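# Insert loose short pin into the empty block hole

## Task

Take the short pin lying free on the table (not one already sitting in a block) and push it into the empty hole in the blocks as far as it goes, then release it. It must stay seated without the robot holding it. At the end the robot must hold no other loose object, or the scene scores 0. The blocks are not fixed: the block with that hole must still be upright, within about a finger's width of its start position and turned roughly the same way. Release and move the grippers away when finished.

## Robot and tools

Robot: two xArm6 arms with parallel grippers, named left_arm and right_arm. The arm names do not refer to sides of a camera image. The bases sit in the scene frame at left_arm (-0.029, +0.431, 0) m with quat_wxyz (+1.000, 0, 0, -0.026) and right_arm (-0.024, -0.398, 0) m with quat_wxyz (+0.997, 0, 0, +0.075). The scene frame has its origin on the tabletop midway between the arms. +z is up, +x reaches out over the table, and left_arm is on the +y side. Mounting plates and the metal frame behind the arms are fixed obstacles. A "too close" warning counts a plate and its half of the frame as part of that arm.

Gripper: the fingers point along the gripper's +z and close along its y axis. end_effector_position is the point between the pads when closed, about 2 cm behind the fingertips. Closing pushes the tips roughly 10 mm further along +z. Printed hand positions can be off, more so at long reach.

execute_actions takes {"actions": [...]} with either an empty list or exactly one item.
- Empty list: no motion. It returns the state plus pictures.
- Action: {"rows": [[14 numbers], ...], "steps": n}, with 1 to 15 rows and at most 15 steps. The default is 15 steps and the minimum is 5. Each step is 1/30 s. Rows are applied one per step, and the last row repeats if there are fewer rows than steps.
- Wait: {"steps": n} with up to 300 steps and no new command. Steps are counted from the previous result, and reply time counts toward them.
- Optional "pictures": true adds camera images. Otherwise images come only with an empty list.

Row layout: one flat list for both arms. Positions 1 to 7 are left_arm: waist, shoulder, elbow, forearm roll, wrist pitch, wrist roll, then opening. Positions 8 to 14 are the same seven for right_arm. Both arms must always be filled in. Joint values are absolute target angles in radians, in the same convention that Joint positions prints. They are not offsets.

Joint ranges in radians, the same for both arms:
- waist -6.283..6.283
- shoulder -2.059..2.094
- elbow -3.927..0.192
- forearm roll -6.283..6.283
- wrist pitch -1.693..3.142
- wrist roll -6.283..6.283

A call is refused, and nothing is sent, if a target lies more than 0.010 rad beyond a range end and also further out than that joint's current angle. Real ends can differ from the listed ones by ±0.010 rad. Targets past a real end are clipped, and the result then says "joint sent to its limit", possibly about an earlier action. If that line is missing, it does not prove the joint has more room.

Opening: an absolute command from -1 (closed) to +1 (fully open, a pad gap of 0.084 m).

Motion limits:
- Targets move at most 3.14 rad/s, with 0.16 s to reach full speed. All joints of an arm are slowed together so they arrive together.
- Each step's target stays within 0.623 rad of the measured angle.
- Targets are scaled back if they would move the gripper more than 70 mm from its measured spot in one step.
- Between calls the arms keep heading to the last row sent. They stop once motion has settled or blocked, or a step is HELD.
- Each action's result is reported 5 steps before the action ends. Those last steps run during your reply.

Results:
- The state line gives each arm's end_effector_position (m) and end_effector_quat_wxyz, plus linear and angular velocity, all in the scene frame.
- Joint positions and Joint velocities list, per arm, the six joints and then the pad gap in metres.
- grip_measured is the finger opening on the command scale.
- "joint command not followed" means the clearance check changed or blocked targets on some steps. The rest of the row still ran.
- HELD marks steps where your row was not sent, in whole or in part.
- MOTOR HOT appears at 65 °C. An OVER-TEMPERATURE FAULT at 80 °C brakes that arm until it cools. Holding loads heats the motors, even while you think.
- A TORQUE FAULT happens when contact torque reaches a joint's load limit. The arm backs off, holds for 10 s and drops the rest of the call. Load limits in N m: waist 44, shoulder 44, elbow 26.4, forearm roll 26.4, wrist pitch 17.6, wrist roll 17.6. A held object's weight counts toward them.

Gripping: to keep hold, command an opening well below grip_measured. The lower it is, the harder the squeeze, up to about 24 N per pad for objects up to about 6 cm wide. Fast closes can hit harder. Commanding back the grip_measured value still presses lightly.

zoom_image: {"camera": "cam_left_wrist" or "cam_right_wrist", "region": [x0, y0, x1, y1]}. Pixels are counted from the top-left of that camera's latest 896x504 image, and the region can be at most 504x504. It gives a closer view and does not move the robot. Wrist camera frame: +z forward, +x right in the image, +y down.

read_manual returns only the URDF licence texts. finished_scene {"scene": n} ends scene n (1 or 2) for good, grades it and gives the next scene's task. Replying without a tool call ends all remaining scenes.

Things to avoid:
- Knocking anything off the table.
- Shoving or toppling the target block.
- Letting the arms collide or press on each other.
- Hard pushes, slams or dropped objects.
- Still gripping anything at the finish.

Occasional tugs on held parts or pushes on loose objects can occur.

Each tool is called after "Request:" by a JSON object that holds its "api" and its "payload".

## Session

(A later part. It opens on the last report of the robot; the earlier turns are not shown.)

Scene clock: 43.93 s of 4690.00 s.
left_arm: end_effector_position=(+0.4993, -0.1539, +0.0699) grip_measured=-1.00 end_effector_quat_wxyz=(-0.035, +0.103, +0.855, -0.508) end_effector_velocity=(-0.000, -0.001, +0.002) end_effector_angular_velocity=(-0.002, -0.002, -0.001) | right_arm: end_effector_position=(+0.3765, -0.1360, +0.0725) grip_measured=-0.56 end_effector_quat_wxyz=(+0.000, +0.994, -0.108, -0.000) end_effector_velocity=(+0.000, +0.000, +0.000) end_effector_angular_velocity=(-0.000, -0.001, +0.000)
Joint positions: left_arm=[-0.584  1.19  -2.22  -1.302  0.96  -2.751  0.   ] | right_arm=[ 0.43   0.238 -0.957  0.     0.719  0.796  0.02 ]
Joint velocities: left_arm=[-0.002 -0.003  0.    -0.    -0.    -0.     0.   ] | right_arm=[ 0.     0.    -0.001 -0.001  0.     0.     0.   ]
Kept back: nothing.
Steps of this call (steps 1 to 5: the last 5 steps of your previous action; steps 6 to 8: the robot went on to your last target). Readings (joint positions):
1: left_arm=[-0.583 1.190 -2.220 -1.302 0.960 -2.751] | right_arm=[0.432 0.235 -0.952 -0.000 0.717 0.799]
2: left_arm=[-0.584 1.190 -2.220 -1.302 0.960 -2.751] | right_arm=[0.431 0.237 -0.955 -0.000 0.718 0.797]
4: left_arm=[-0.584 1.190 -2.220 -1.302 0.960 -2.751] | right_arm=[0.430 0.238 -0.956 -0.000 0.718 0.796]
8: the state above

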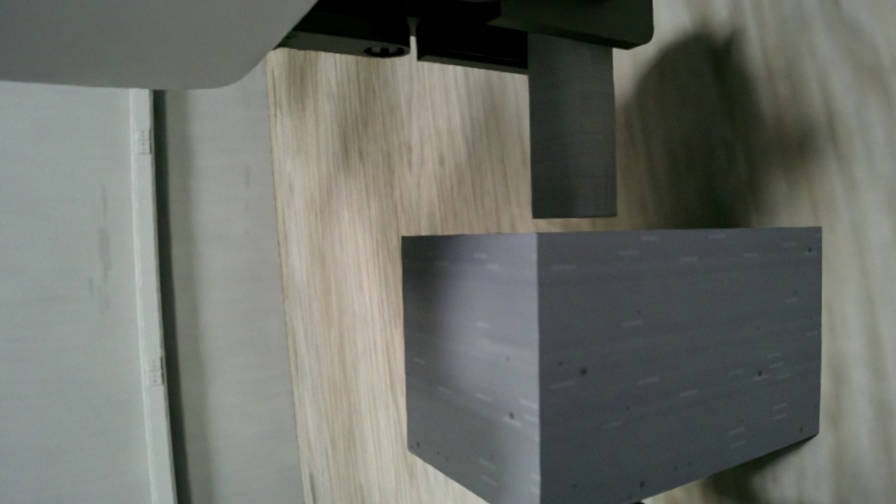

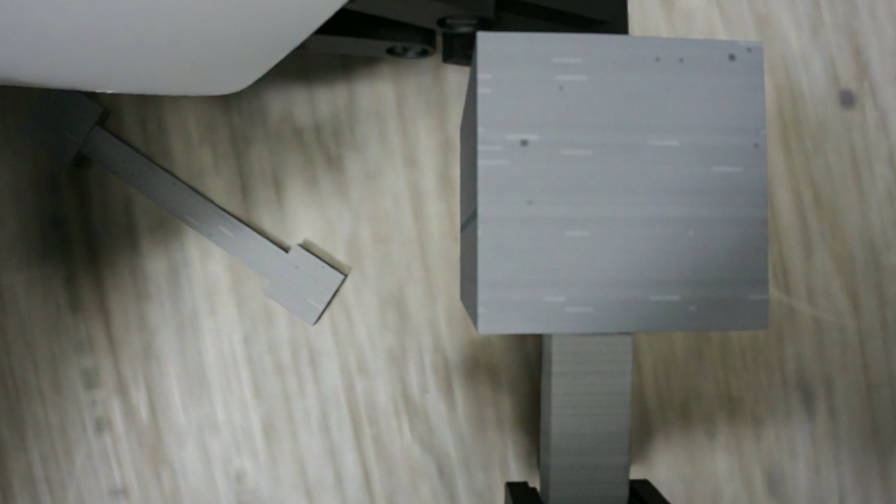

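Request:
{"api": "execute_actions", "payload": {"actions": [{"rows": [[-0.584,1.19,-2.22,-1.302,0.96,-2.751,-1, 0.4283,0.2403,-0.9599,0,0.7195,0.7944,-1],[-0.584,1.19,-2.22,-1.302,0.96,-2.751,-1, 0.4268,0.2423,-0.9627,0,0.7204,0.7929,-1],[-0.584,1.19,-2.22,-1.302,0.96,-2.751,-1, 0.4253,0.2443,-0.9655,0,0.7212,0.7914,-1],[-0.584,1.19,-2.22,-1.302,0.96,-2.751,-1, 0.4238,0.2463,-0.9684,0,0.7221,0.7899,-1],[-0.584,1.19,-2.22,-1.302,0.96,-2.751,-1, 0.4223,0.2483,-0.9712,0,0.7229,0.7884,-1],[-0.584,1.19,-2.22,-1.302,0.96,-2.751,-1, 0.4208,0.2503,-0.974,0,0.7237,0.7869,-1],[-0.584,1.19,-2.22,-1.302,0.96,-2.751,-1, 0.4194,0.2523,-0.9769,0,0.7246,0.7855,-1],[-0.584,1.19,-2.22,-1.302,0.96,-2.751,-1, 0.4179,0.2543,-0.9797,0,0.7254,0.784,-1],[-0.584,1.19,-2.22,-1.302,0.96,-2.751,-1, 0.4164,0.2563,-0.9826,0,0.7263,0.7825,-1],[-0.584,1.19,-2.22,-1.302,0.96,-2.751,-1, 0.4149,0.2583,-0.9854,0,0.7271,0.781,-1]], "steps": 12}]}}

Request:
{"api": "execute_actions", "payload": {"actions": [{"steps": 10}], "pictures": true}}

Scene clock: 44.57 s of 4690.00 s.
left_arm: end_effector_position=(+0.4991, -0.1541, +0.0699) grip_measured=-1.00 end_effector_quat_wxyz=(-0.035, +0.103, +0.855, -0.508) end_effector_velocity=(-0.001, -0.001, -0.000) end_effector_angular_velocity=(-0.000, +0.000, -0.002) | right_arm: end_effector_position=(+0.3814, -0.1371, +0.0726) grip_measured=-0.56 end_effector_quat_wxyz=(-0.000, +0.994, -0.108, +0.000) end_effector_velocity=(+0.029, -0.007, -0.000) end_effector_angular_velocity=(-0.000, -0.000, -0.002)
Joint positions: left_arm=[-0.584  1.19  -2.22  -1.302  0.96  -2.751  0.   ] | right_arm=[ 0.422  0.248 -0.971 -0.     0.723  0.789  0.02 ]
Joint velocities: left_arm=[-0.001  0.001 -0.001 -0.     0.001  0.     0.   ] | right_arm=[-0.045  0.059 -0.084 -0.     0.025 -0.043 -0.   ]
Steps of this call (steps 1 to 12: the robot went on to your last target; steps 13 to 19: the first 7 steps of this action). Readings (joint positions):
13: left_arm=[-0.584 1.190 -2.220 -1.302 0.960 -2.751] | right_arm=[0.430 0.238 -0.957 0.000 0.719 0.796]
14: left_arm=[-0.584 1.190 -2.220 -1.302 0.960 -2.751] | right_arm=[0.429 0.239 -0.958 0.000 0.719 0.795]
16: left_arm=[-0.584 1.190 -2.220 -1.302 0.960 -2.751] | right_arm=[0.427 0.242 -0.963 0.000 0.720 0.793]
19: the state above

Scene clock: 44.90 s of 4690.00 s.
left_arm: end_effector_position=(+0.4991, -0.1541, +0.0699) grip_measured=-1.00 end_effector_quat_wxyz=(-0.035, +0.103, +0.855, -0.508) end_effector_velocity=(-0.000, -0.000, +0.000) end_effector_angular_velocity=(-0.000, -0.000, -0.000) | right_arm: end_effector_position=(+0.3863, -0.1383, +0.0725) grip_measured=-0.56 end_effector_quat_wxyz=(+0.000, +0.994, -0.108, -0.000) end_effector_velocity=(-0.000, -0.000, -0.001) end_effector_angular_velocity=(-0.001, +0.002, +0.002)
Joint positions: left_arm=[-0.584  1.19  -2.22  -1.302  0.96  -2.751  0.   ] | right_arm=[ 0.415  0.258 -0.985  0.     0.727  0.781  0.02 ]
Joint velocities: left_arm=[-0. -0. -0.  0. -0. -0.  0.] | right_arm=[ 0.     0.003 -0.001 -0.    -0.    -0.001  0.   ]
Kept back: nothing.
Steps of this call (steps 1 to 5: the last 5 steps of your previous action; steps 6 to 10: the robot went on to your last target). Readings (joint positions):
1: left_arm=[-0.584 1.190 -2.220 -1.302 0.960 -2.751] | right_arm=[0.421 0.250 -0.974 -0.000 0.724 0.787]
2: left_arm=[-0.584 1.190 -2.220 -1.302 0.960 -2.751] | right_arm=[0.419 0.252 -0.977 -0.000 0.724 0.786]
4: left_arm=[-0.584 1.190 -2.220 -1.302 0.960 -2.751] | right_arm=[0.417 0.256 -0.982 -0.000 0.726 0.783]
8: left_arm=[-0.584 1.190 -2.220 -1.302 0.960 -2.751] | right_arm=[0.415 0.258 -0.985 -0.000 0.727 0.781]
10: the state above

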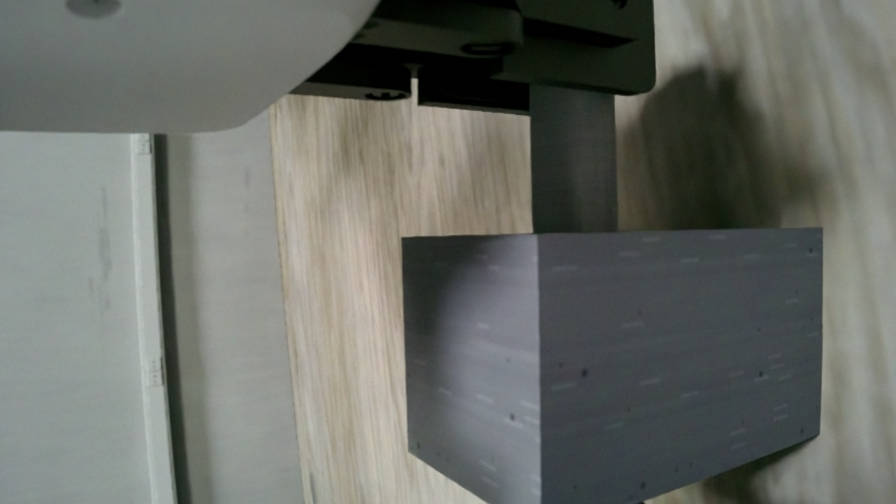

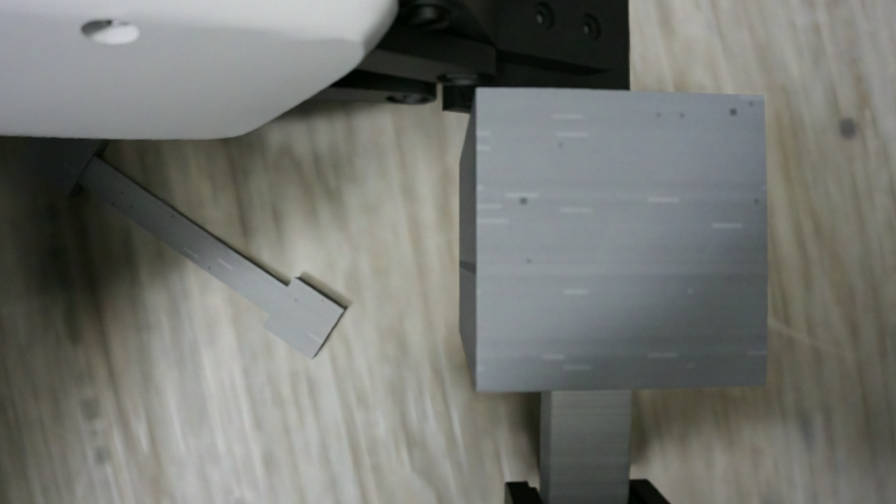

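Request:
{"api": "execute_actions", "payload": {"actions": [{"rows": [[-0.584,1.19,-2.22,-1.302,0.96,-2.751,-1, 0.4126,0.2613,-0.9897,0,0.7284,0.7787,-1],[-0.584,1.19,-2.22,-1.302,0.96,-2.751,-1, 0.4104,0.2643,-0.9939,0,0.7296,0.7765,-1],[-0.584,1.19,-2.22,-1.302,0.96,-2.751,-1, 0.4083,0.2674,-0.9985,0,0.7311,0.7744,-1],[-0.584,1.19,-2.22,-1.302,0.96,-2.751,-1, 0.4062,0.2705,-1.003,0,0.7325,0.7723,-1],[-0.584,1.19,-2.22,-1.302,0.96,-2.751,-1, 0.4042,0.2736,-1.0076,0,0.7339,0.7703,-1],[-0.584,1.19,-2.22,-1.302,0.96,-2.751,-1, 0.4021,0.2767,-1.0121,0,0.7354,0.7682,-1],[-0.584,1.19,-2.22,-1.302,0.96,-2.751,-1, 0.4,0.2799,-1.0167,0,0.7368,0.7661,-1],[-0.584,1.19,-2.22,-1.302,0.96,-2.751,-1, 0.3979,0.283,-1.0212,0,0.7382,0.764,-1],[-0.584,1.19,-2.22,-1.302,0.96,-2.751,-1, 0.3959,0.2861,-1.0258,0,0.7397,0.762,-1],[-0.584,1.19,-2.22,-1.302,0.96,-2.751,-1, 0.3938,0.2892,-1.0303,0,0.7411,0.7599,-1],[-0.584,1.19,-2.22,-1.302,0.96,-2.751,-1, 0.3917,0.2923,-1.0349,0,0.7425,0.7578,-1],[-0.584,1.19,-2.22,-1.302,0.96,-2.751,-1, 0.3896,0.2954,-1.0394,0,0.744,0.7557,-1]], "steps": 14}]}}

Request:
{"api": "execute_actions", "payload": {"actions": [{"steps": 10}], "pictures": true}}

Scene clock: 45.83 s of 4690.00 s.
left_arm: end_effector_position=(+0.4991, -0.1541, +0.0699) grip_measured=-1.00 end_effector_quat_wxyz=(-0.035, +0.103, +0.855, -0.508) end_effector_velocity=(-0.000, -0.000, +0.001) end_effector_angular_velocity=(-0.001, -0.001, -0.001) | right_arm: end_effector_position=(+0.3965, -0.1404, +0.0726) grip_measured=-0.56 end_effector_quat_wxyz=(-0.000, +0.994, -0.108, +0.000) end_effector_velocity=(+0.043, -0.009, -0.001) end_effector_angular_velocity=(-0.001, +0.002, -0.001)
Joint positions: left_arm=[-0.584  1.19  -2.22  -1.302  0.96  -2.751  0.   ] | right_arm=[ 0.4    0.279 -1.016 -0.     0.736  0.767  0.02 ]
Joint velocities: left_arm=[-0.001 -0.001  0.001  0.     0.     0.001  0.   ] | right_arm=[-0.062  0.095 -0.135  0.001  0.042 -0.061  0.   ]
Steps of this call (steps 1 to 19: the robot went on to your last target; steps 20 to 28: the first 9 steps of this action). Readings (joint positions):
20: left_arm=[-0.584 1.190 -2.220 -1.302 0.960 -2.751] | right_arm=[0.415 0.258 -0.986 0.000 0.727 0.781]
21: left_arm=[-0.584 1.190 -2.220 -1.302 0.960 -2.751] | right_arm=[0.414 0.260 -0.987 0.000 0.728 0.780]
23: left_arm=[-0.584 1.190 -2.220 -1.302 0.960 -2.751] | right_arm=[0.411 0.264 -0.994 0.000 0.730 0.777]
27: left_arm=[-0.584 1.190 -2.220 -1.302 0.960 -2.751] | right_arm=[0.402 0.276 -1.011 -0.000 0.735 0.769]
28: the state above

Scene clock: 46.17 s of 4690.00 s.
left_arm: end_effector_position=(+0.5009, -0.1531, +0.0700) grip_measured=-1.00 end_effector_quat_wxyz=(-0.033, +0.102, +0.855, -0.508) end_effector_velocity=(-0.001, +0.000, -0.001) end_effector_angular_velocity=(+0.001, +0.001, -0.002) | right_arm: end_effector_position=(+0.4026, -0.1416, +0.0722) grip_measured=-0.56 end_effector_quat_wxyz=(+0.001, +0.994, -0.107, -0.001) end_effector_velocity=(+0.001, -0.001, -0.001) end_effector_angular_velocity=(-0.001, -0.000, -0.000)
Joint positions: left_arm=[-0.582  1.19  -2.221 -1.302  0.957 -2.751  0.   ] | right_arm=[ 0.392  0.295 -1.038  0.001  0.745  0.756  0.02 ]
Joint velocities: left_arm=[ 0.    -0.     0.002  0.     0.002  0.001  0.   ] | right_arm=[-0.002  0.003 -0.001 -0.001 -0.001 -0.002  0.   ]
Kept back: nothing.
Steps of this call (steps 1 to 5: the last 5 steps of your previous action; steps 6 to 10: the robot went on to your last target). Readings (joint positions):
1: left_arm=[-0.584 1.190 -2.220 -1.302 0.960 -2.751] | right_arm=[0.398 0.282 -1.020 -0.000 0.738 0.764]
2: left_arm=[-0.584 1.190 -2.220 -1.302 0.960 -2.751] | right_arm=[0.396 0.286 -1.025 0.000 0.739 0.762]
4: left_arm=[-0.584 1.190 -2.220 -1.302 0.958 -2.751] | right_arm=[0.393 0.291 -1.033 0.000 0.744 0.758]
8: left_arm=[-0.582 1.190 -2.221 -1.302 0.957 -2.751] | right_arm=[0.392 0.295 -1.038 0.001 0.745 0.756]
10: the state above

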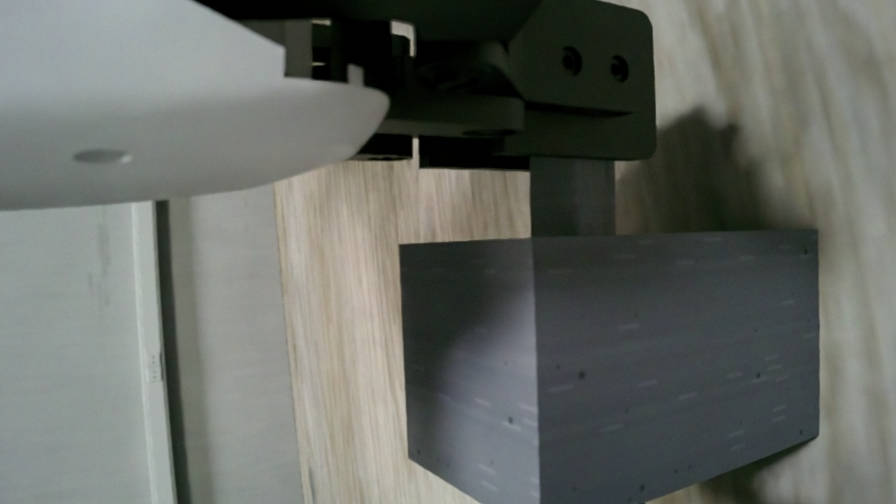

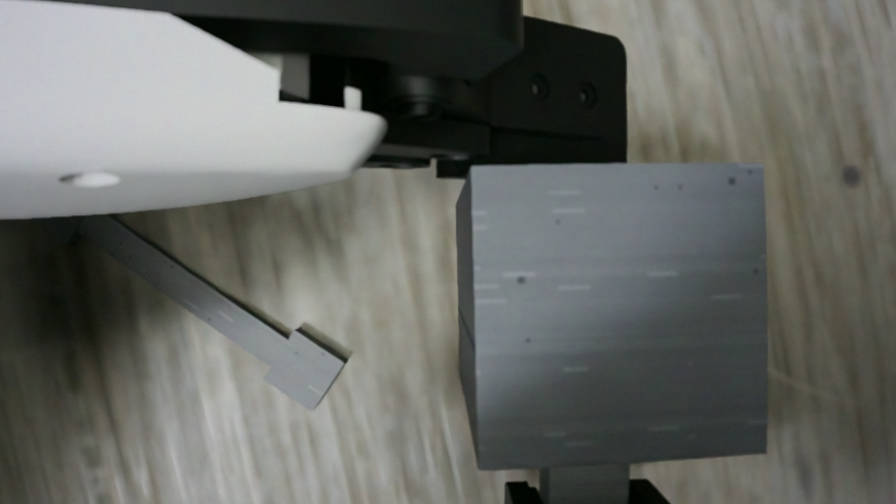

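Request:
{"api": "execute_actions", "payload": {"actions": [{"rows": [[-0.584,1.19,-2.22,-1.302,0.96,-2.751,-1, 0.3917,0.2923,-1.0349,0,0.7425,0.7578,-1],[-0.584,1.19,-2.22,-1.302,0.96,-2.751,-1, 0.3931,0.2902,-1.0318,0,0.7416,0.7592,-1],[-0.584,1.19,-2.22,-1.302,0.96,-2.751,-1, 0.3931,0.2902,-1.0318,0,0.7416,0.7592,-0.7],[-0.584,1.19,-2.22,-1.302,0.96,-2.751,-1, 0.3931,0.2902,-1.0318,0,0.7416,0.7592,-0.55],[-0.584,1.19,-2.22,-1.302,0.96,-2.751,-1, 0.3931,0.2902,-1.0318,0,0.7416,0.7592,-0.45],[-0.584,1.19,-2.22,-1.302,0.96,-2.751,-1, 0.3931,0.2902,-1.0318,0,0.7416,0.7592,-0.3],[-0.58,1.19,-2.22,-1.302,0.96,-2.751,-1, 0.3931,0.2902,-1.0318,0,0.7416,0.7592,-0.15],[-0.575,1.19,-2.22,-1.302,0.96,-2.751,-1, 0.3931,0.2902,-1.0318,0,0.7416,0.7592,0],[-0.57,1.19,-2.22,-1.302,0.96,-2.751,-1, 0.3931,0.2902,-1.0318,0,0.7416,0.7592,0],[-0.56,1.19,-2.22,-1.302,0.96,-2.751,-1, 0.3931,0.2902,-1.0318,0,0.7416,0.7592,0],[-0.55,1.19,-2.22,-1.302,0.96,-2.751,-1, 0.3931,0.2902,-1.0318,0,0.7416,0.7592,0],[-0.54,1.19,-2.22,-1.302,0.96,-2.751,-1, 0.3931,0.2902,-1.0318,0,0.7416,0.7592,0]], "steps": 13}]}}

Request:
{"api": "execute_actions", "payload": {"actions": [{"steps": 8}], "pictures": true}}

Scene clock: 46.83 s of 4690.00 s.
left_arm: end_effector_position=(+0.4958, -0.1556, +0.0698) grip_measured=-1.00 end_effector_quat_wxyz=(-0.038, +0.106, +0.854, -0.508) end_effector_velocity=(+0.003, +0.010, -0.007) end_effector_angular_velocity=(+0.004, +0.021, +0.002) | right_arm: end_effector_position=(+0.4051, -0.1421, +0.0744) grip_measured=-0.13 end_effector_quat_wxyz=(-0.002, +0.994, -0.110, +0.003) end_effector_velocity=(+0.005, +0.003, +0.009) end_effector_angular_velocity=(+0.013, -0.016, -0.004)
Joint positions: left_arm=[-0.586  1.189 -2.218 -1.302  0.966 -2.751  0.   ] | right_arm=[ 0.389  0.29  -1.036 -0.001  0.738  0.76   0.039]
Joint velocities: left_arm=[ 0.017  0.006  0.007  0.     0.018 -0.001  0.   ] | right_arm=[-0.001 -0.011 -0.009  0.004 -0.    -0.     0.188]
Steps of this call (steps 1 to 12: the robot went on to your last target; steps 13 to 20: the first 8 steps of this action). Readings (joint positions):
13: left_arm=[-0.583 1.190 -2.220 -1.302 0.958 -2.751] | right_arm=[0.391 0.295 -1.038 0.000 0.745 0.756]
14: left_arm=[-0.583 1.190 -2.220 -1.302 0.958 -2.751] | right_arm=[0.391 0.294 -1.037 0.000 0.744 0.757]
16: left_arm=[-0.583 1.190 -2.220 -1.302 0.959 -2.751] | right_arm=[0.392 0.292 -1.033 -0.000 0.742 0.758]
20: the state above

Scene clock: 47.10 s of 4690.00 s.
left_arm: end_effector_position=(+0.5250, -0.1295, +0.0699) grip_measured=-1.00 end_effector_quat_wxyz=(-0.023, +0.084, +0.857, -0.509) end_effector_velocity=(+0.023, +0.019, +0.003) end_effector_angular_velocity=(-0.002, -0.009, +0.042) | right_arm: end_effector_position=(+0.4022, -0.1418, +0.0728) grip_measured=-0.01 end_effector_quat_wxyz=(-0.000, +0.994, -0.108, +0.001) end_effector_velocity=(-0.004, +0.002, -0.001) end_effector_angular_velocity=(-0.003, +0.007, +0.007)
Joint positions: left_arm=[-0.538  1.19  -2.22  -1.302  0.961 -2.751  0.   ] | right_arm=[ 0.392  0.29  -1.032 -0.     0.741  0.759  0.044]
Joint velocities: left_arm=[ 0.034 -0.002 -0.005 -0.001 -0.008 -0.     0.   ] | right_arm=[ 0.007 -0.002  0.004  0.002  0.006 -0.002 -0.   ]
Kept back: nothing.
Steps of this call (steps 1 to 5: the last 5 steps of your previous action; steps 6 to 8: the robot went on to your last target). Readings (joint positions):
1: left_arm=[-0.585 1.190 -2.218 -1.302 0.967 -2.751] | right_arm=[0.389 0.290 -1.036 -0.001 0.738 0.760]
2: left_arm=[-0.581 1.190 -2.218 -1.302 0.966 -2.751] | right_arm=[0.389 0.290 -1.035 -0.001 0.739 0.760]
4: left_arm=[-0.566 1.190 -2.219 -1.302 0.964 -2.751] | right_arm=[0.391 0.290 -1.034 -0.001 0.740 0.759]
8: the state above

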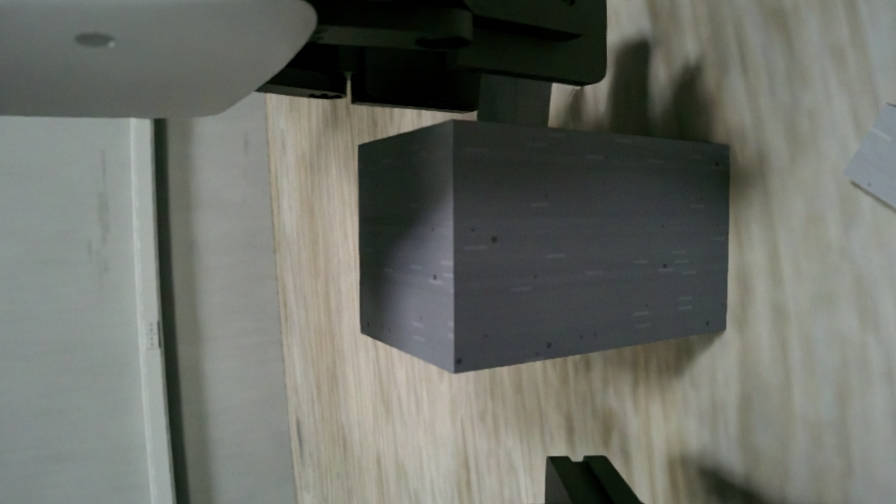

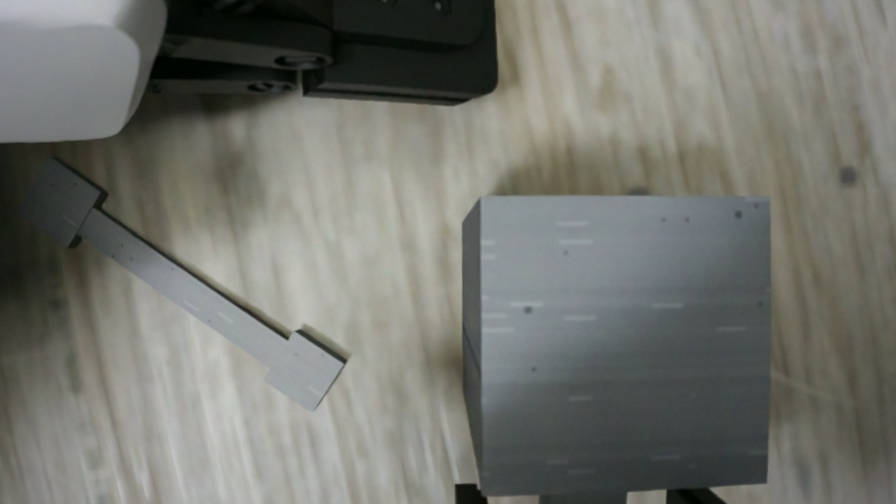

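Request:
{"api": "execute_actions", "payload": {"actions": [{"rows": [[-0.52,1.17,-2.22,-1.302,0.96,-2.751,-1, 0.3931,0.277,-1.0366,0,0.7596,0.7592,0],[-0.5,1.15,-2.22,-1.302,0.96,-2.751,-1, 0.3931,0.26,-1.043,0,0.783,0.7592,0],[-0.48,1.13,-2.22,-1.302,0.96,-2.751,-1, 0.3931,0.24,-1.05,0,0.81,0.7592,0],[-0.46,1.11,-2.22,-1.302,0.96,-2.751,-1, 0.3931,0.22,-1.058,0,0.838,0.7592,0],[-0.44,1.09,-2.22,-1.302,0.96,-2.751,-1, 0.3931,0.2,-1.065,0,0.865,0.7592,0],[-0.42,1.07,-2.22,-1.302,0.96,-2.751,-1, 0.4,0.18,-1.07,0,0.89,0.766,0],[-0.4,1.05,-2.22,-1.302,0.96,-2.751,-1, 0.41,0.16,-1.06,0,0.9,0.776,0],[-0.38,1.03,-2.22,-1.302,0.96,-2.751,-1, 0.42,0.135,-1.045,0,0.91,0.786,0],[-0.37,1.02,-2.22,-1.302,0.96,-2.751,-1, 0.43,0.11,-1.025,0,0.915,0.796,0],[-0.36,1.01,-2.22,-1.302,0.96,-2.751,-1, 0.44,0.09,-1.01,0,0.92,0.806,0],[-0.36,1.01,-2.22,-1.302,0.96,-2.751,-1, 0.4477,0.0751,-0.9975,0,0.9224,0.8138,0]], "steps": 15}]}}

Request:
{"api": "execute_actions", "payload": {"actions": [{"steps": 8}], "pictures": true}}

Scene clock: 47.97 s of 4690.00 s.
left_arm: end_effector_position=(+0.6155, -0.0571, +0.1818) grip_measured=-1.00 end_effector_quat_wxyz=(+0.068, +0.057, +0.841, -0.533) end_effector_velocity=(+0.308, +0.335, +0.429) end_effector_angular_velocity=(-0.235, -0.482, +0.549) | right_arm: end_effector_position=(+0.3900, -0.1365, +0.1399) grip_measured=-0.01 end_effector_quat_wxyz=(-0.003, +0.994, -0.108, +0.004) end_effector_velocity=(-0.197, +0.046, +0.166) end_effector_angular_velocity=(+0.002, +0.002, +0.027)
Joint positions: left_arm=[-0.401  1.049 -2.223 -1.302  0.959 -2.751  0.   ] | right_arm=[ 0.414  0.145 -1.052 -0.     0.897  0.781  0.044]
Joint velocities: left_arm=[ 0.551 -0.55   0.013  0.001  0.002  0.     0.   ] | right_arm=[ 0.294 -0.693  0.376  0.     0.317  0.267 -0.   ]
Steps of this call (steps 1 to 16: the robot went on to your last target; steps 17 to 26: the first 10 steps of this action). Readings (joint positions):
17: left_arm=[-0.540 1.189 -2.220 -1.302 0.960 -2.751] | right_arm=[0.393 0.290 -1.032 -0.000 0.743 0.759]
18: left_arm=[-0.536 1.185 -2.218 -1.302 0.961 -2.751] | right_arm=[0.393 0.286 -1.032 0.000 0.749 0.759]
20: left_arm=[-0.512 1.163 -2.214 -1.302 0.962 -2.751] | right_arm=[0.393 0.267 -1.038 0.000 0.779 0.759]
24: left_arm=[-0.437 1.087 -2.223 -1.302 0.959 -2.751] | right_arm=[0.398 0.191 -1.064 -0.000 0.868 0.765]
26: the state above

Scene clock: 48.23 s of 4690.00 s.
left_arm: end_effector_position=(+0.6347, -0.0329, +0.2075) grip_measured=-1.00 end_effector_quat_wxyz=(+0.090, +0.048, +0.838, -0.536) end_effector_velocity=(-0.026, -0.012, -0.082) end_effector_angular_velocity=(+0.050, +0.115, -0.033) | right_arm: end_effector_position=(+0.3645, -0.1340, +0.1491) grip_measured=-0.01 end_effector_quat_wxyz=(+0.001, +0.994, -0.108, -0.001) end_effector_velocity=(-0.001, -0.004, -0.005) end_effector_angular_velocity=(-0.007, +0.010, -0.012)
Joint positions: left_arm=[-0.363  1.013 -2.217 -1.302  0.961 -2.751  0.   ] | right_arm=[ 0.447  0.077 -0.997  0.     0.922  0.813  0.044]
Joint velocities: left_arm=[-0.026  0.066  0.057  0.003  0.008 -0.001  0.   ] | right_arm=[-0.007  0.005  0.005 -0.001  0.002  0.005 -0.   ]
Kept back: nothing.
Steps of this call (steps 1 to 5: the last 5 steps of your previous action; steps 6 to 8: the robot went on to your last target). Readings (joint positions):
1: left_arm=[-0.383 1.032 -2.223 -1.302 0.959 -2.751] | right_arm=[0.424 0.123 -1.037 -0.000 0.906 0.791]
2: left_arm=[-0.368 1.018 -2.224 -1.302 0.959 -2.751] | right_arm=[0.434 0.102 -1.022 -0.000 0.913 0.800]
4: left_arm=[-0.356 1.005 -2.227 -1.302 0.958 -2.751] | right_arm=[0.446 0.080 -1.003 0.000 0.920 0.810]
8: the state above

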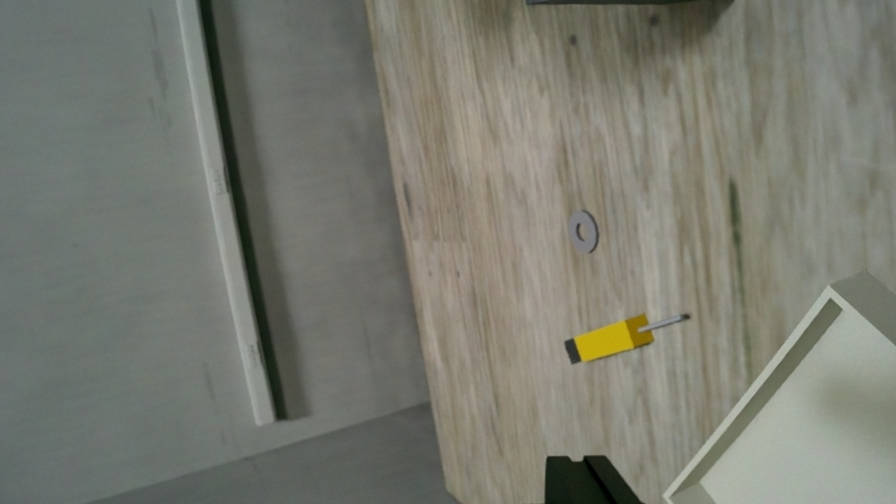

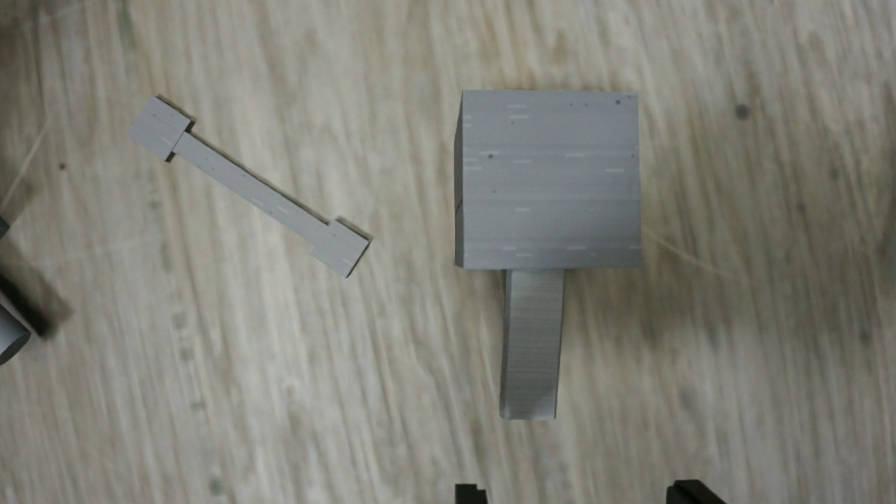

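Request:
{"api": "finished_scene", "payload": {"scene": 1}}

The scene is finished: the task was done.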